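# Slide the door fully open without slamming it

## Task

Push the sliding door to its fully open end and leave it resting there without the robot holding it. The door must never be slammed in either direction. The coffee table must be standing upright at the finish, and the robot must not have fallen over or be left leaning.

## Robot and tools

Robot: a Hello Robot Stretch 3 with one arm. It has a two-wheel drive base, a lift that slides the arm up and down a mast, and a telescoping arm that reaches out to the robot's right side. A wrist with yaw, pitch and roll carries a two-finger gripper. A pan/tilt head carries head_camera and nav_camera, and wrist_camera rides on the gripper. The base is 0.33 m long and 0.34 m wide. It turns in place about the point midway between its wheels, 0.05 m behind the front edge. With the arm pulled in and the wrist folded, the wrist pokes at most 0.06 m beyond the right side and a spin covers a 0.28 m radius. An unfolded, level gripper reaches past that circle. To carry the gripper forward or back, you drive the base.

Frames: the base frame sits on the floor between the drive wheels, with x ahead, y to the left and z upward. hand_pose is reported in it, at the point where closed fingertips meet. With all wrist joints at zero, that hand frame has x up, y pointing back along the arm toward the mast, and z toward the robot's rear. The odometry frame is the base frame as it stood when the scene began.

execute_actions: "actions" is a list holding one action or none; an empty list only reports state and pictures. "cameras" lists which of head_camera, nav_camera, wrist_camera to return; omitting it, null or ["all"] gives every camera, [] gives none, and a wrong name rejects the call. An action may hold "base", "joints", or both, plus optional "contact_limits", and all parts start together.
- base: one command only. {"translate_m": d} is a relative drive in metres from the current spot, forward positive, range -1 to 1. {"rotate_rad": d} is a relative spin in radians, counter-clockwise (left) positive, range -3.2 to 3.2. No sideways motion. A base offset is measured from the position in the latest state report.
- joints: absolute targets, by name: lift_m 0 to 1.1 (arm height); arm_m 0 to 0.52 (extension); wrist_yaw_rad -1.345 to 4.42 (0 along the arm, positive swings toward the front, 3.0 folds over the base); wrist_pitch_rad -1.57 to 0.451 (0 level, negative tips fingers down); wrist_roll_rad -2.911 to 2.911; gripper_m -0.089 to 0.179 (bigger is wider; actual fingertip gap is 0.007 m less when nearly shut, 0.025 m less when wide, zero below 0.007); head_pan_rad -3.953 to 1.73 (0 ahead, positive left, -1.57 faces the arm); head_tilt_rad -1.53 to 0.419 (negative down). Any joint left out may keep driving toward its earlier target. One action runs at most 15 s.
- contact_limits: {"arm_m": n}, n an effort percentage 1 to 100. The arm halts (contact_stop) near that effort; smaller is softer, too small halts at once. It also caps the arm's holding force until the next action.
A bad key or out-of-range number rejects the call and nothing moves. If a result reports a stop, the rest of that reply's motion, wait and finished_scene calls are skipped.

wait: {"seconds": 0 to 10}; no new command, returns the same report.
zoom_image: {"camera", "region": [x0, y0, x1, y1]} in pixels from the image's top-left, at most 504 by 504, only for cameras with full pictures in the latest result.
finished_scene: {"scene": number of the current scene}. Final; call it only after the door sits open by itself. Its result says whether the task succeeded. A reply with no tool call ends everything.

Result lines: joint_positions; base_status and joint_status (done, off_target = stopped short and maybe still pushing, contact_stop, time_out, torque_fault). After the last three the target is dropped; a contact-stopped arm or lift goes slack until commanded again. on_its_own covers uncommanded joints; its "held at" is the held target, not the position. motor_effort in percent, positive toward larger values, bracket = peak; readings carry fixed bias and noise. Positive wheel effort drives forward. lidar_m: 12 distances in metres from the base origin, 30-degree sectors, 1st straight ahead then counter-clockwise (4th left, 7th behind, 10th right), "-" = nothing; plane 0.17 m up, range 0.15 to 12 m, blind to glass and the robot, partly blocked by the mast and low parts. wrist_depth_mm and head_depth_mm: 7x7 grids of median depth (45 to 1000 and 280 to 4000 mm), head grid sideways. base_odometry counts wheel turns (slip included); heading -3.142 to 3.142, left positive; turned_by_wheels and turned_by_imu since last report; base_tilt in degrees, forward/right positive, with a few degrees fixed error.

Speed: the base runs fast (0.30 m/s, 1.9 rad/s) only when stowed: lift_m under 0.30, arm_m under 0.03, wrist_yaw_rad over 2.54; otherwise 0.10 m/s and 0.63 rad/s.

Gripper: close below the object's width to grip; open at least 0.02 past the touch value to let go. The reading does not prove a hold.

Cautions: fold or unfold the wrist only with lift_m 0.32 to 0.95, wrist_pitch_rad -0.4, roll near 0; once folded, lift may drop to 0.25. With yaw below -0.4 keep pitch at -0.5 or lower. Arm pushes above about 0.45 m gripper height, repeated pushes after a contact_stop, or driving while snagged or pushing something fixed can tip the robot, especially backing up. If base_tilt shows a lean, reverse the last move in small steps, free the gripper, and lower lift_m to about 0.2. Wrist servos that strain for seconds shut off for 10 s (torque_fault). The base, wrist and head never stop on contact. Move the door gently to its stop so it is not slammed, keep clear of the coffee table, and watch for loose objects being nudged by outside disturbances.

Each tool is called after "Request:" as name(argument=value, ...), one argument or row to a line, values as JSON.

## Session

Request:
execute_actions(
  actions=[],
)

Scene clock: 0.00 s.
base_odometry: x=+0.000 y=+0.000 heading=+0.000 (m, m, rad; odometry frame)
turned_by_wheels: +0.000 (rad since the last result)
turned_by_imu: +0.000 (rad since the last result)
base_tilt: forward=+0.0 right=+1.1 (deg)
lidar_m: 1.66 1.29 2.03 2.19 1.36 0.85 0.79 0.80 1.09 1.57 1.59 1.80
head_depth_mm: 1675 1691 1712 1718 1735 1757 1743 / 1656 1673 1688 1695 1703 1724 1726 / 1635 1641 1661 1673 1690 1692 1709 / 1612 1623 1640 1644 1654 1675 1678 / 1596 1600 1616 1622 1641 1655 1666 / 1573 1580 1588 1607 1614 1623 1634 / 1547 1561 1572 1582 1592 1603 1615
base_status: not commanded
joint_positions: lift_m=+0.550 arm_m=+0.000 wrist_yaw_rad=+3.036 wrist_pitch_rad=-0.525 wrist_roll_rad=+0.003 gripper_m=+0.037 head_pan_rad=-0.007 head_tilt_rad=-0.019
joint_status: not commanded
motor_effort: left_wheel=+2 right_wheel=-1 lift_m=+32 arm_m=+0 wrist_yaw_rad=-1 wrist_pitch_rad=+4 wrist_roll_rad=+0 gripper_m=+0 head_pan_rad=-1 head_tilt_rad=+2 (%)
hand_pose: x=+0.0008 y=+0.0634 z=+0.5393 quat_wxyz=(+0.220, +0.692, +0.147, +0.672) (m; base frame)
wrist_depth_mm: - - - - - - - / - - - - - - - / - - - - - - - / - - - - - - - / 847 865 - 877 886 911 884 / 729 747 - 764 771 770 763 / 638 643 644 665 653 674 681
pictures: head_camera (sideways: a quarter turn clockwise sets it upright), nav_camera (sideways: a quarter turn counterclockwise sets it upright), wrist_camera
Images, in order (width x height): head_camera 896x504, nav_camera 672x504, wrist_camera 644x364.

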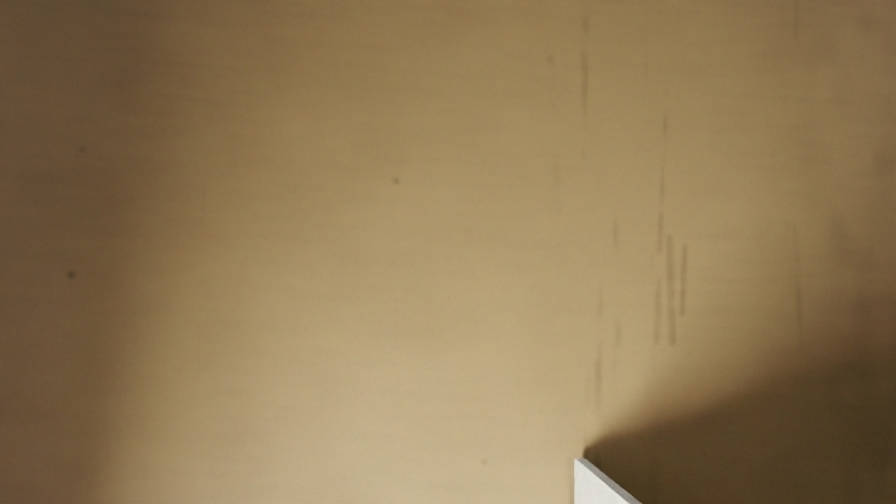

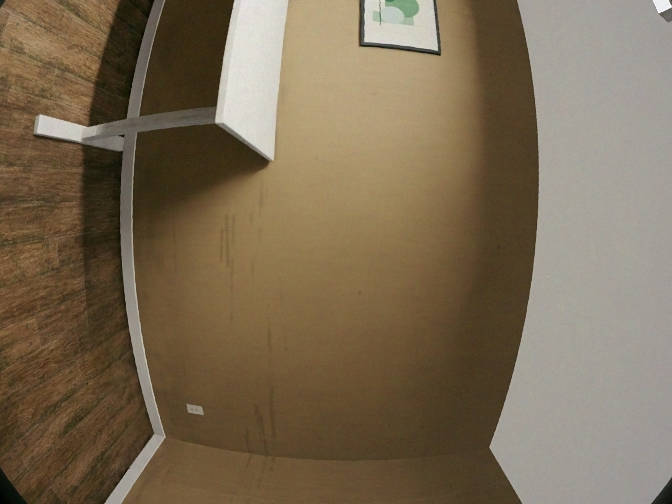

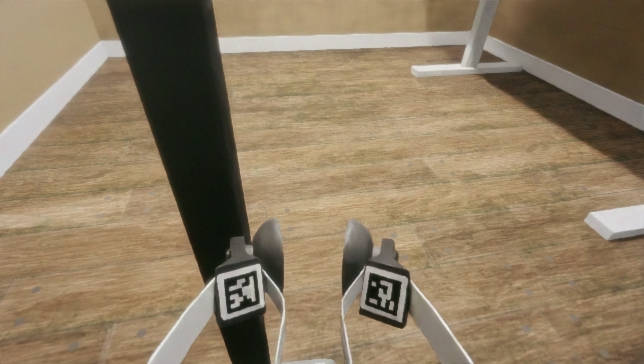

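Request:
execute_actions(
  actions=[
    {"base":{"rotate_rad":-1.445},"joints":{"head_pan_rad":-1.57,"head_tilt_rad":-0.6,"lift_m":0.35,"wrist_yaw_rad":0,"wrist_pitch_rad":-0.4,"gripper_m":0}},
  ],
)

Scene clock: 3.33 s.
base_odometry: x=+0.000 y=+0.000 heading=-1.445 (m, m, rad; odometry frame)
turned_by_wheels: -1.445 (rad since the last result)
turned_by_imu: -1.459 (rad since the last result)
base_tilt: forward=+0.2 right=+1.0 (deg)
lidar_m: 1.57 1.63 1.73 1.66 1.28 2.04 2.19 1.17 0.82 0.79 0.83 1.22
head_depth_mm: 647 713 798 903 1041 1226 1262 / 649 716 799 906 1045 1231 1252 / 651 719 804 912 1050 1245 1246 / 654 721 805 914 1057 1248 1244 / 654 724 811 923 1062 1263 1239 / 658 727 813 924 1070 1298 1232 / 660 739 848 982 1155 1339 1227
base_status: done
joint_positions: lift_m=+0.350 arm_m=+0.000 wrist_yaw_rad=+0.001 wrist_pitch_rad=-0.420 wrist_roll_rad=+0.003 gripper_m=+0.000 head_pan_rad=-1.563 head_tilt_rad=-0.593
joint_status: all done
motor_effort: left_wheel=+4(7) right_wheel=-3(6) lift_m=+25(27) arm_m=+1(0) wrist_yaw_rad=-1(2) wrist_pitch_rad=+6(7) wrist_roll_rad=+0(0) gripper_m=-1(82) head_pan_rad=-4(55) head_tilt_rad=-3(26) (%)
hand_pose: x=-0.0213 y=-0.3693 z=+0.3625 quat_wxyz=(+0.691, +0.148, -0.692, -0.148) (m; base frame)
wrist_depth_mm: 538 506 493 492 493 489 480 / 586 578 527 532 535 528 528 / 643 634 584 587 583 575 576 / 695 692 648 646 635 631 623 / 677 689 683 690 694 691 692 / 570 573 591 - 596 598 613 / 492 494 502 505 512 513 521
pictures: head_camera (sideways: a quarter turn clockwise sets it upright), nav_camera (sideways: a quarter turn counterclockwise sets it upright), wrist_camera
Images, in order (width x height): head_camera 896x504, nav_camera 672x504, wrist_camera 644x364.

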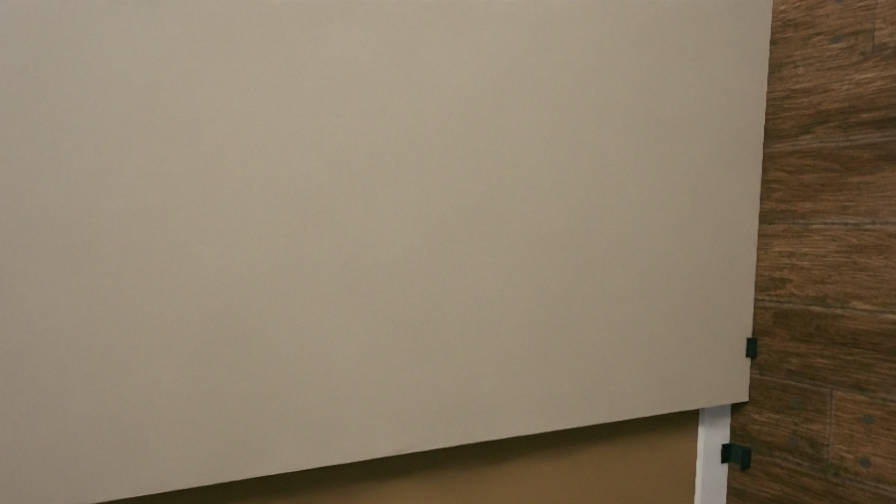

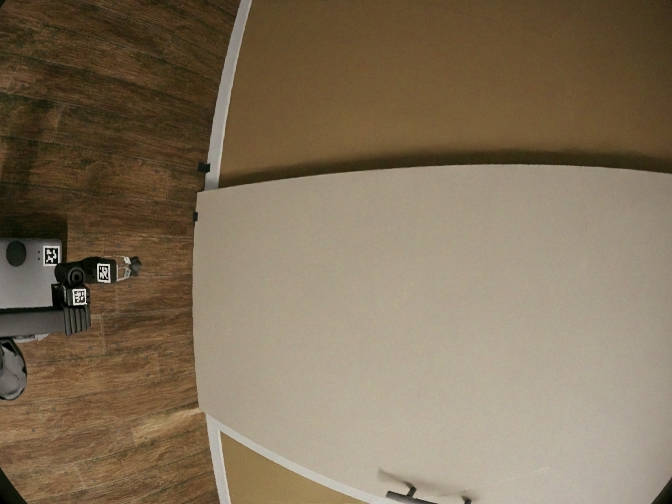

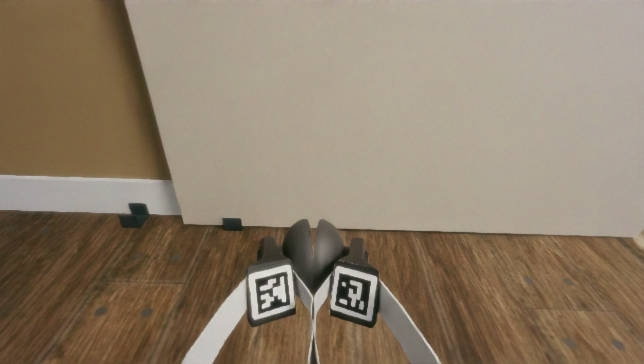

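Request:
execute_actions(
  actions=[
    {"base":{"rotate_rad":-0.018}},
  ],
  cameras=[],
)

Request:
execute_actions(
  actions=[
    {"base":{"translate_m":-0.73},"joints":{"arm_m":0.34,"wrist_pitch_rad":0,"head_pan_rad":-0.9}},
  ],
)

Scene clock: 4.00 s.
base_odometry: x=+0.000 y=+0.000 heading=-1.463 (m, m, rad; odometry frame)
turned_by_wheels: -0.018 (rad since the last result)
turned_by_imu: -0.018 (rad since the last result)
base_tilt: forward=+0.0 right=+1.0 (deg)
lidar_m: 1.57 1.62 1.73 1.67 1.28 2.03 2.18 1.21 0.83 0.79 0.82 1.19
head_depth_mm: 650 717 802 909 1049 1237 1262 / 651 718 801 911 1053 1244 1254 / 652 720 804 912 1056 1247 1250 / 652 721 806 916 1059 1253 1240 / 653 724 809 920 1059 1251 1236 / 656 725 808 923 1064 1290 1235 / 656 725 826 973 1150 1339 1229
base_status: done
joint_positions: lift_m=+0.350 arm_m=+0.000 wrist_yaw_rad=+0.001 wrist_pitch_rad=-0.420 wrist_roll_rad=+0.003 gripper_m=+0.000 head_pan_rad=-1.563 head_tilt_rad=-0.593
joint_status: not commanded
motor_effort: left_wheel=+3(7) right_wheel=-4(6) lift_m=+24(24) arm_m=+0(0) wrist_yaw_rad=+0(1) wrist_pitch_rad=+7(6) wrist_roll_rad=+0(0) gripper_m=-1(2) head_pan_rad=-4(4) head_tilt_rad=-4(3) (%)
hand_pose: x=-0.0213 y=-0.3693 z=+0.3625 quat_wxyz=(+0.691, +0.148, -0.692, -0.148) (m; base frame)
wrist_depth_mm: 531 498 492 488 488 488 495 / 584 543 534 529 531 532 529 / 632 628 580 574 581 582 588 / 688 689 640 647 653 646 648 / 683 682 688 678 684 703 704 / 571 585 597 - 595 599 612 / 492 496 502 502 508 518 520
pictures: none
No camera images: the call's "cameras" was empty. Leave "cameras" out to get every camera's image.

Scene clock: 12.53 s.
base_odometry: x=-0.079 y=+0.726 heading=-1.462 (m, m, rad; odometry frame)
turned_by_wheels: +0.000 (rad since the last result)
turned_by_imu: +0.002 (rad since the last result)
base_tilt: forward=+0.1 right=+1.1 (deg)
lidar_m: 2.29 2.37 1.26 1.26 1.52 1.51 1.46 1.22 0.89 0.80 0.83 1.13
head_depth_mm: 692 745 811 890 980 1098 1210 / 738 799 876 964 1075 1218 1252 / 787 860 948 1055 1197 1365 1251 / 849 933 1038 1167 1336 1427 1242 / 915 1016 1139 1302 1516 1454 1242 / 995 1121 1278 1522 1692 1453 1235 / 1180 1336 1538 1830 1743 1447 1230
base_status: done
joint_positions: lift_m=+0.350 arm_m=+0.340 wrist_yaw_rad=+0.000 wrist_pitch_rad=-0.023 wrist_roll_rad=+0.003 gripper_m=+0.000 head_pan_rad=-0.907 head_tilt_rad=-0.593
joint_status: all done
motor_effort: left_wheel=+3(4) right_wheel=-3(6) lift_m=+25(25) arm_m=+3(3) wrist_yaw_rad=-1(1) wrist_pitch_rad=+7(7) wrist_roll_rad=+0(0) gripper_m=-2(3) head_pan_rad=+4(45) head_tilt_rad=-3(3) (%)
hand_pose: x=-0.0214 y=-0.7402 z=+0.4591 quat_wxyz=(+0.706, +0.008, -0.708, -0.008) (m; base frame)
wrist_depth_mm: 198 199 200 292 245 254 257 / 204 204 205 280 251 263 264 / 210 211 212 270 267 272 271 / 216 217 218 277 274 276 280 / 223 223 224 271 283 287 289 / 229 230 230 - 291 294 298 / 236 238 239 297 301 306 306
pictures: head_camera (sideways: a quarter turn clockwise sets it upright), nav_camera (sideways: a quarter turn counterclockwise sets it upright), wrist_camera
Images, in order (width x height): head_camera 896x504, nav_camera 672x504, wrist_camera 644x364.

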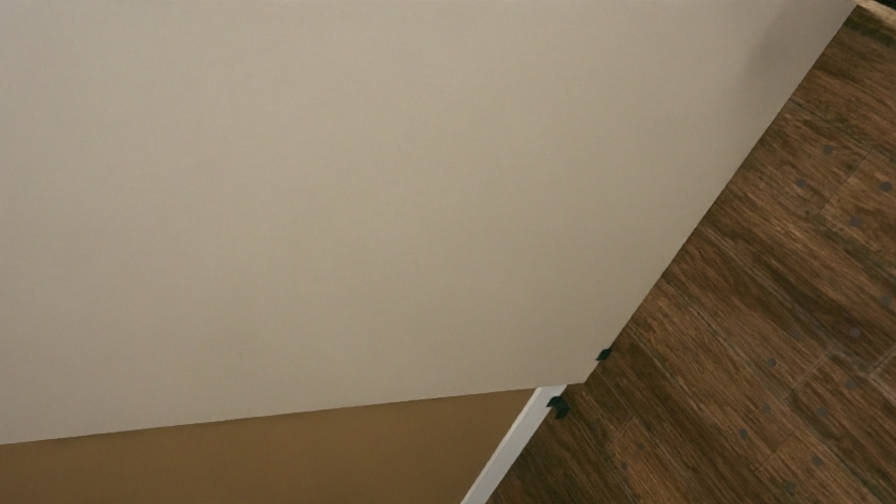

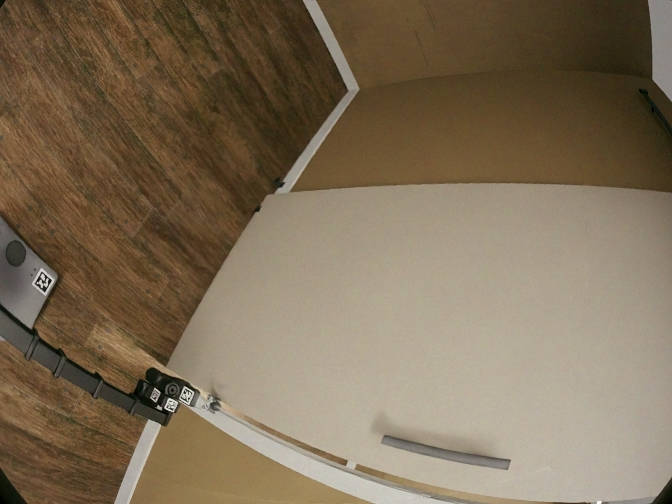

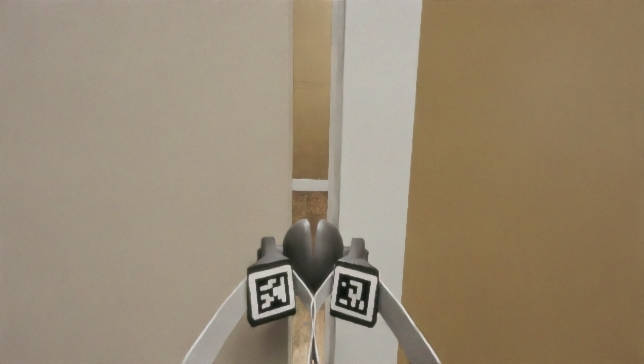

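Request:
execute_actions(
  actions=[
    {"base":{"translate_m":-0.025},"joints":{"arm_m":0.422,"head_tilt_rad":0}},
  ],
  cameras=["wrist_camera"],
)

Request:
execute_actions(
  actions=[
    {"base":{"translate_m":0.78}},
  ],
  cameras=["wrist_camera","nav_camera"],
)

Scene clock: 14.77 s.
base_odometry: x=-0.082 y=+0.751 heading=-1.462 (m, m, rad; odometry frame)
turned_by_wheels: +0.000 (rad since the last result)
turned_by_imu: +0.000 (rad since the last result)
base_tilt: forward=+0.2 right=+1.2 (deg)
lidar_m: 2.32 2.37 1.26 1.26 1.73 1.49 1.43 1.21 0.88 0.80 0.82 1.13
head_depth_mm: 772 772 771 769 771 770 770 / 825 827 828 827 825 824 826 / 891 888 887 887 888 888 888 / 966 964 964 963 963 963 964 / 1052 1053 1051 1054 1053 1052 1046 / 1157 1159 1159 1156 1157 1156 1154 / 1387 1381 1379 1378 1382 1379 1370
base_status: done
joint_positions: lift_m=+0.350 arm_m=+0.422 wrist_yaw_rad=+0.000 wrist_pitch_rad=-0.023 wrist_roll_rad=+0.003 gripper_m=+0.000 head_pan_rad=-0.907 head_tilt_rad=-0.014
joint_status: all done
motor_effort: left_wheel=+3(6) right_wheel=-3(7) lift_m=+24(25) arm_m=+3(4) wrist_yaw_rad=+0(0) wrist_pitch_rad=+7(7) wrist_roll_rad=+0(0) gripper_m=-2(2) head_pan_rad=+4(4) head_tilt_rad=+5(31) (%)
hand_pose: x=-0.0214 y=-0.8222 z=+0.4591 quat_wxyz=(+0.706, +0.008, -0.708, -0.008) (m; base frame)
wrist_depth_mm: 123 124 - 167 167 178 180 / 127 127 159 170 172 183 185 / 130 131 161 175 186 189 190 / 134 134 162 181 192 195 196 / 138 139 164 185 197 201 201 / 142 143 144 - 204 207 208 / 147 147 721 199 211 214 215
pictures: wrist_camera
Images, in order (width x height): wrist_camera 644x364.

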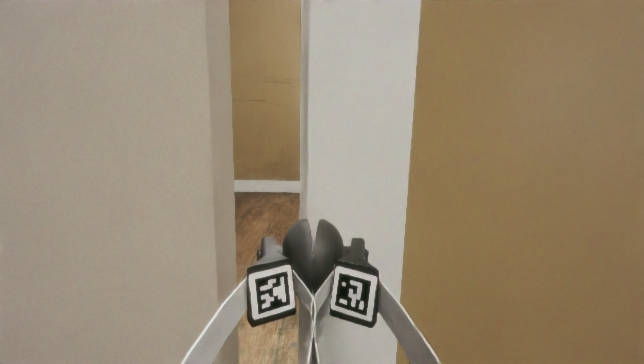

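Scene clock: 23.80 s.
base_odometry: x=+0.003 y=-0.025 heading=-1.462 (m, m, rad; odometry frame)
turned_by_wheels: +0.000 (rad since the last result)
turned_by_imu: -0.004 (rad since the last result)
base_tilt: forward=+0.2 right=+1.0 (deg)
lidar_m: 1.54 1.59 1.74 1.67 1.29 2.06 2.21 1.19 1.16 0.79 0.82 1.11
head_depth_mm: 765 766 764 763 766 765 766 / 821 818 820 816 818 819 820 / 882 882 881 879 879 882 882 / 957 954 956 955 954 954 953 / 1041 1042 1042 1038 1037 1037 1037 / 1143 1145 1145 1142 1143 1144 1140 / 1366 1363 1369 1365 1360 1362 1362
base_status: done
joint_positions: lift_m=+0.350 arm_m=+0.422 wrist_yaw_rad=-0.001 wrist_pitch_rad=-0.023 wrist_roll_rad=+0.003 gripper_m=+0.000 head_pan_rad=-0.907 head_tilt_rad=-0.014
joint_status: not commanded
motor_effort: left_wheel=+3(18) right_wheel=-4(28) lift_m=+25(24) arm_m=+3(3) wrist_yaw_rad=+1(51) wrist_pitch_rad=+8(8) wrist_roll_rad=+0(0) gripper_m=-1(8) head_pan_rad=+4(4) head_tilt_rad=+5(5) (%)
hand_pose: x=-0.0218 y=-0.8223 z=+0.4591 quat_wxyz=(+0.706, +0.008, -0.708, -0.009) (m; base frame)
wrist_depth_mm: 118 119 - - - - - / 121 121 - - - - - / 125 125 - - - - - / 129 129 - - - - - / 132 133 - - - - - / 136 137 156 - - - - / 141 142 735 779 795 796 821
pictures: nav_camera (sideways: a quarter turn counterclockwise sets it upright), wrist_camera
Images, in order (width x height): nav_camera 672x504, wrist_camera 644x364.

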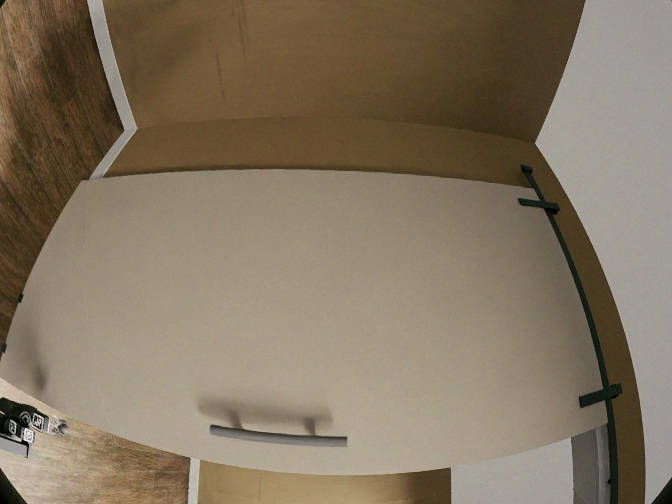

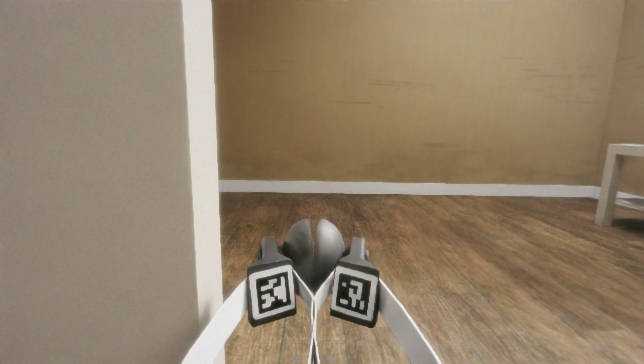

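Request:
execute_actions(
  actions=[
    {"base":{"translate_m":0.19},"joints":{"arm_m":0.414}},
  ],
  cameras=["wrist_camera"],
)

Request:
execute_actions(
  actions=[
    {"base":{"translate_m":0.06}},
  ],
  cameras=["wrist_camera"],
)

Scene clock: 27.07 s.
base_odometry: x=+0.023 y=-0.214 heading=-1.462 (m, m, rad; odometry frame)
turned_by_wheels: +0.000 (rad since the last result)
turned_by_imu: -0.001 (rad since the last result)
base_tilt: forward=+0.2 right=+1.1 (deg)
lidar_m: 1.35 1.40 1.74 1.67 1.73 2.22 2.40 1.29 1.39 0.79 0.82 1.11
head_depth_mm: 764 763 762 763 763 763 763 / 818 817 816 816 813 814 815 / 881 881 879 879 879 880 877 / 951 951 953 950 953 950 950 / 1039 1038 1039 1038 1034 1036 1033 / 1144 1143 1144 1139 1140 1134 1139 / 1357 1364 1367 1364 1366 1358 1356
base_status: done
joint_positions: lift_m=+0.350 arm_m=+0.414 wrist_yaw_rad=-0.001 wrist_pitch_rad=-0.023 wrist_roll_rad=+0.003 gripper_m=+0.000 head_pan_rad=-0.907 head_tilt_rad=-0.014
joint_status: all done
motor_effort: left_wheel=+3(17) right_wheel=-3(26) lift_m=+25(24) arm_m=-2(2) wrist_yaw_rad=+1(52) wrist_pitch_rad=+7(7) wrist_roll_rad=+0(0) gripper_m=-2(8) head_pan_rad=+4(3) head_tilt_rad=+6(6) (%)
hand_pose: x=-0.0218 y=-0.8148 z=+0.4591 quat_wxyz=(+0.706, +0.008, -0.708, -0.009) (m; base frame)
wrist_depth_mm: 123 141 176 166 - - - / 127 142 182 171 - - - / 130 142 187 176 - - - / 133 143 192 181 - - - / 137 144 198 185 - - - / 142 144 203 - - - - / 146 148 212 199 781 791 803
pictures: wrist_camera
Images, in order (width x height): wrist_camera 644x364.

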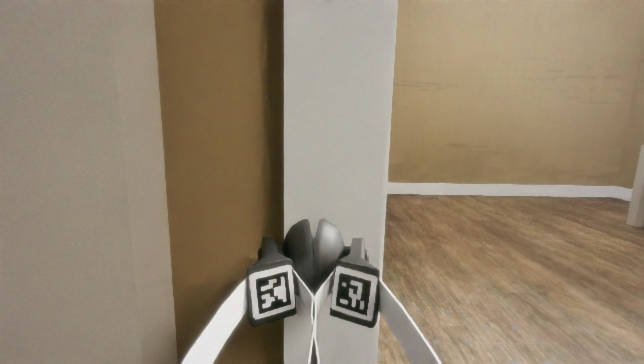

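Scene clock: 28.67 s.
base_odometry: x=+0.030 y=-0.273 heading=-1.462 (m, m, rad; odometry frame)
turned_by_wheels: +0.000 (rad since the last result)
turned_by_imu: -0.001 (rad since the last result)
base_tilt: forward=+0.2 right=+1.2 (deg)
lidar_m: 1.29 1.34 1.73 1.67 1.73 2.26 2.46 1.34 2.98 0.79 0.82 1.12
head_depth_mm: 763 762 763 763 763 760 762 / 816 816 815 814 815 814 815 / 878 878 878 878 877 877 878 / 952 951 951 952 949 953 949 / 1038 1039 1035 1037 1036 1033 1033 / 1140 1137 1140 1139 1142 1139 1139 / 1362 1354 1358 1364 1358 1356 1350
base_status: done
joint_positions: lift_m=+0.350 arm_m=+0.414 wrist_yaw_rad=-0.018 wrist_pitch_rad=-0.023 wrist_roll_rad=+0.003 gripper_m=+0.000 head_pan_rad=-0.907 head_tilt_rad=-0.013
joint_status: not commanded
on_its_own: wrist_yaw_rad is at rest, and its effort (+14) is outside its rest range (-12 to +12)
motor_effort: left_wheel=-3(7) right_wheel=+4(5) lift_m=+25(25) arm_m=-2(2) wrist_yaw_rad=+14(14) wrist_pitch_rad=+7(7) wrist_roll_rad=+0(0) gripper_m=-4(3) head_pan_rad=+3(3) head_tilt_rad=+5(5) (%)
hand_pose: x=-0.0261 y=-0.8148 z=+0.4591 quat_wxyz=(+0.706, +0.002, -0.708, -0.015) (m; base frame)
wrist_depth_mm: 121 122 124 177 168 - - / 125 126 128 183 172 - - / 128 129 131 187 178 - - / 132 133 135 192 183 - - / 136 137 139 197 188 - - / 140 141 142 - 194 - - / 144 145 148 213 200 809 799
pictures: wrist_camera
Images, in order (width x height): wrist_camera 644x364.

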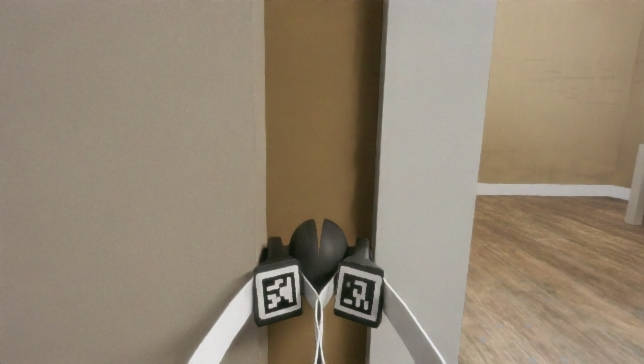

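Request:
execute_actions(
  actions=[
    {"base":{"translate_m":0.065}},
  ],
  cameras=["wrist_camera"],
)

Request:
execute_actions(
  actions=[
    {"base":{"translate_m":-0.065}},
  ],
  cameras=["wrist_camera"],
)

Scene clock: 30.43 s.
base_odometry: x=+0.037 y=-0.338 heading=-1.465 (m, m, rad; odometry frame)
turned_by_wheels: -0.003 (rad since the last result)
turned_by_imu: -0.006 (rad since the last result)
base_tilt: forward=+0.0 right=+1.1 (deg)
lidar_m: 1.23 1.27 1.72 1.67 1.73 2.32 2.52 1.39 3.01 0.79 0.81 1.10
head_depth_mm: 760 759 757 758 757 756 758 / 812 812 812 811 810 812 809 / 874 874 872 874 875 872 871 / 945 946 942 942 942 944 940 / 1030 1027 1028 1025 1025 1024 1025 / 1130 1127 1128 1125 1123 1125 1126 / 1322 1327 1338 1348 1342 1340 1337
base_status: done
joint_positions: lift_m=+0.350 arm_m=+0.414 wrist_yaw_rad=-0.173 wrist_pitch_rad=-0.022 wrist_roll_rad=+0.003 gripper_m=+0.000 head_pan_rad=-0.907 head_tilt_rad=-0.013
joint_status: not commanded
on_its_own: left_wheel is at rest, and its effort (-36) is outside its rest range (-18 to +18); right_wheel is at rest, and its effort (+47) is outside its rest range (-18 to +18); wrist_yaw_rad is at rest, and its effort (+84) is outside its rest range (-12 to +12)
motor_effort: left_wheel=-36(39) right_wheel=+47(50) lift_m=+25(24) arm_m=-2(2) wrist_yaw_rad=+84(86) wrist_pitch_rad=+7(7) wrist_roll_rad=+0(0) gripper_m=-13(13) head_pan_rad=+3(3) head_tilt_rad=+6(5) (%)
hand_pose: x=-0.0654 y=-0.8111 z=+0.4592 quat_wxyz=(+0.703, -0.053, -0.706, -0.069) (m; base frame)
wrist_depth_mm: 108 112 119 182 183 - - / 111 115 122 187 188 - - / 114 118 125 192 194 - - / 117 122 128 198 201 - - / 120 125 132 200 206 - - / 123 128 136 - 214 - - / 126 132 139 218 219 808 811
pictures: wrist_camera
Images, in order (width x height): wrist_camera 644x364.

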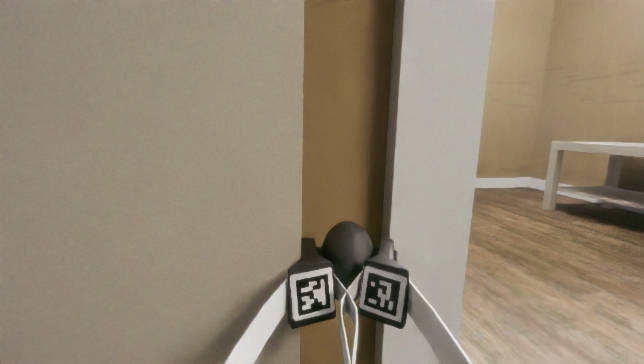

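Scene clock: 32.20 s.
base_odometry: x=+0.030 y=-0.273 heading=-1.465 (m, m, rad; odometry frame)
turned_by_wheels: +0.000 (rad since the last result)
turned_by_imu: +0.001 (rad since the last result)
base_tilt: forward=+0.2 right=+1.1 (deg)
lidar_m: 1.29 1.33 1.73 1.67 1.73 2.27 2.46 1.34 2.97 0.79 0.82 1.11
head_depth_mm: 762 762 759 760 759 761 761 / 813 817 814 812 812 814 812 / 876 878 875 877 874 873 875 / 948 947 948 946 946 948 947 / 1029 1034 1036 1035 1031 1032 1027 / 1133 1134 1134 1128 1130 1132 1133 / 1351 1355 1354 1357 1349 1347 1348
base_status: done
joint_positions: lift_m=+0.350 arm_m=+0.414 wrist_yaw_rad=-0.010 wrist_pitch_rad=-0.022 wrist_roll_rad=+0.003 gripper_m=+0.000 head_pan_rad=-0.907 head_tilt_rad=-0.013
joint_status: not commanded
motor_effort: left_wheel=-1(38) right_wheel=+2(42) lift_m=+25(25) arm_m=-2(2) wrist_yaw_rad=+8(85) wrist_pitch_rad=+7(7) wrist_roll_rad=+0(0) gripper_m=-3(13) head_pan_rad=+4(4) head_tilt_rad=+6(5) (%)
hand_pose: x=-0.0241 y=-0.8148 z=+0.4592 quat_wxyz=(+0.706, +0.004, -0.708, -0.012) (m; base frame)
wrist_depth_mm: 121 122 124 178 168 - - / 125 126 127 183 172 - - / 128 129 131 188 177 - - / 131 133 135 194 183 - - / 135 137 138 198 188 - - / 140 141 141 - 194 - - / 144 145 149 213 201 814 807
pictures: wrist_camera
Images, in order (width x height): wrist_camera 644x364.

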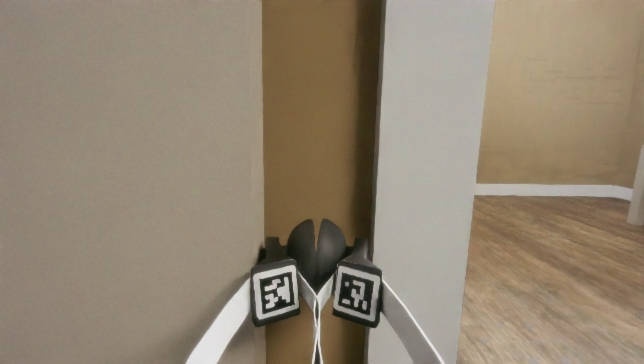

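Request:
execute_actions(
  actions=[
    {"base":{"translate_m":-0.03}},
  ],
  cameras=["wrist_camera"],
)

Request:
finished_scene(
  scene=2,
)

Scene clock: 33.77 s.
base_odometry: x=+0.027 y=-0.243 heading=-1.465 (m, m, rad; odometry frame)
turned_by_wheels: +0.000 (rad since the last result)
turned_by_imu: +0.000 (rad since the last result)
base_tilt: forward=+0.0 right=+1.2 (deg)
lidar_m: 1.32 1.37 1.74 1.67 1.73 2.25 2.43 1.32 2.96 0.79 0.81 1.11
head_depth_mm: 763 763 762 760 763 763 762 / 815 814 815 813 818 814 815 / 877 879 875 876 875 876 877 / 948 948 948 948 947 948 947 / 1039 1037 1035 1032 1035 1030 1029 / 1132 1132 1134 1138 1137 1135 1128 / 1353 1352 1350 1352 1349 1349 1338
base_status: done
joint_positions: lift_m=+0.350 arm_m=+0.414 wrist_yaw_rad=-0.002 wrist_pitch_rad=-0.022 wrist_roll_rad=+0.003 gripper_m=+0.000 head_pan_rad=-0.907 head_tilt_rad=-0.013
joint_status: not commanded
motor_effort: left_wheel=+2(4) right_wheel=-1(5) lift_m=+24(24) arm_m=-2(2) wrist_yaw_rad=+1(7) wrist_pitch_rad=+7(7) wrist_roll_rad=+0(0) gripper_m=-2(4) head_pan_rad=+4(4) head_tilt_rad=+7(4) (%)
hand_pose: x=-0.0218 y=-0.8149 z=+0.4592 quat_wxyz=(+0.706, +0.008, -0.708, -0.009) (m; base frame)
wrist_depth_mm: 123 124 176 176 167 - - / 127 127 181 181 172 - - / 130 131 186 186 178 - - / 134 135 191 192 183 - - / 138 139 197 187 189 - - / 142 143 169 - 931 - - / 146 147 211 210 729 803 812
pictures: wrist_camera
Images, in order (width x height): wrist_camera 644x364.

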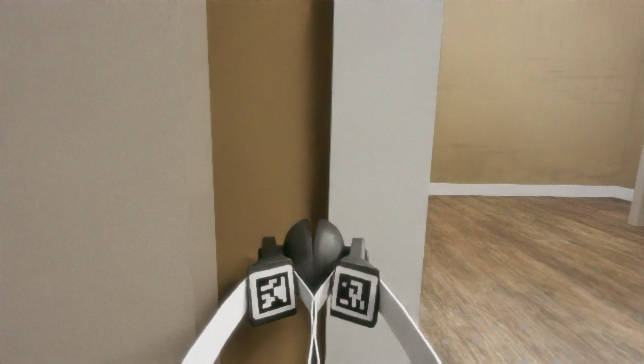

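The scene is finished: the task was done.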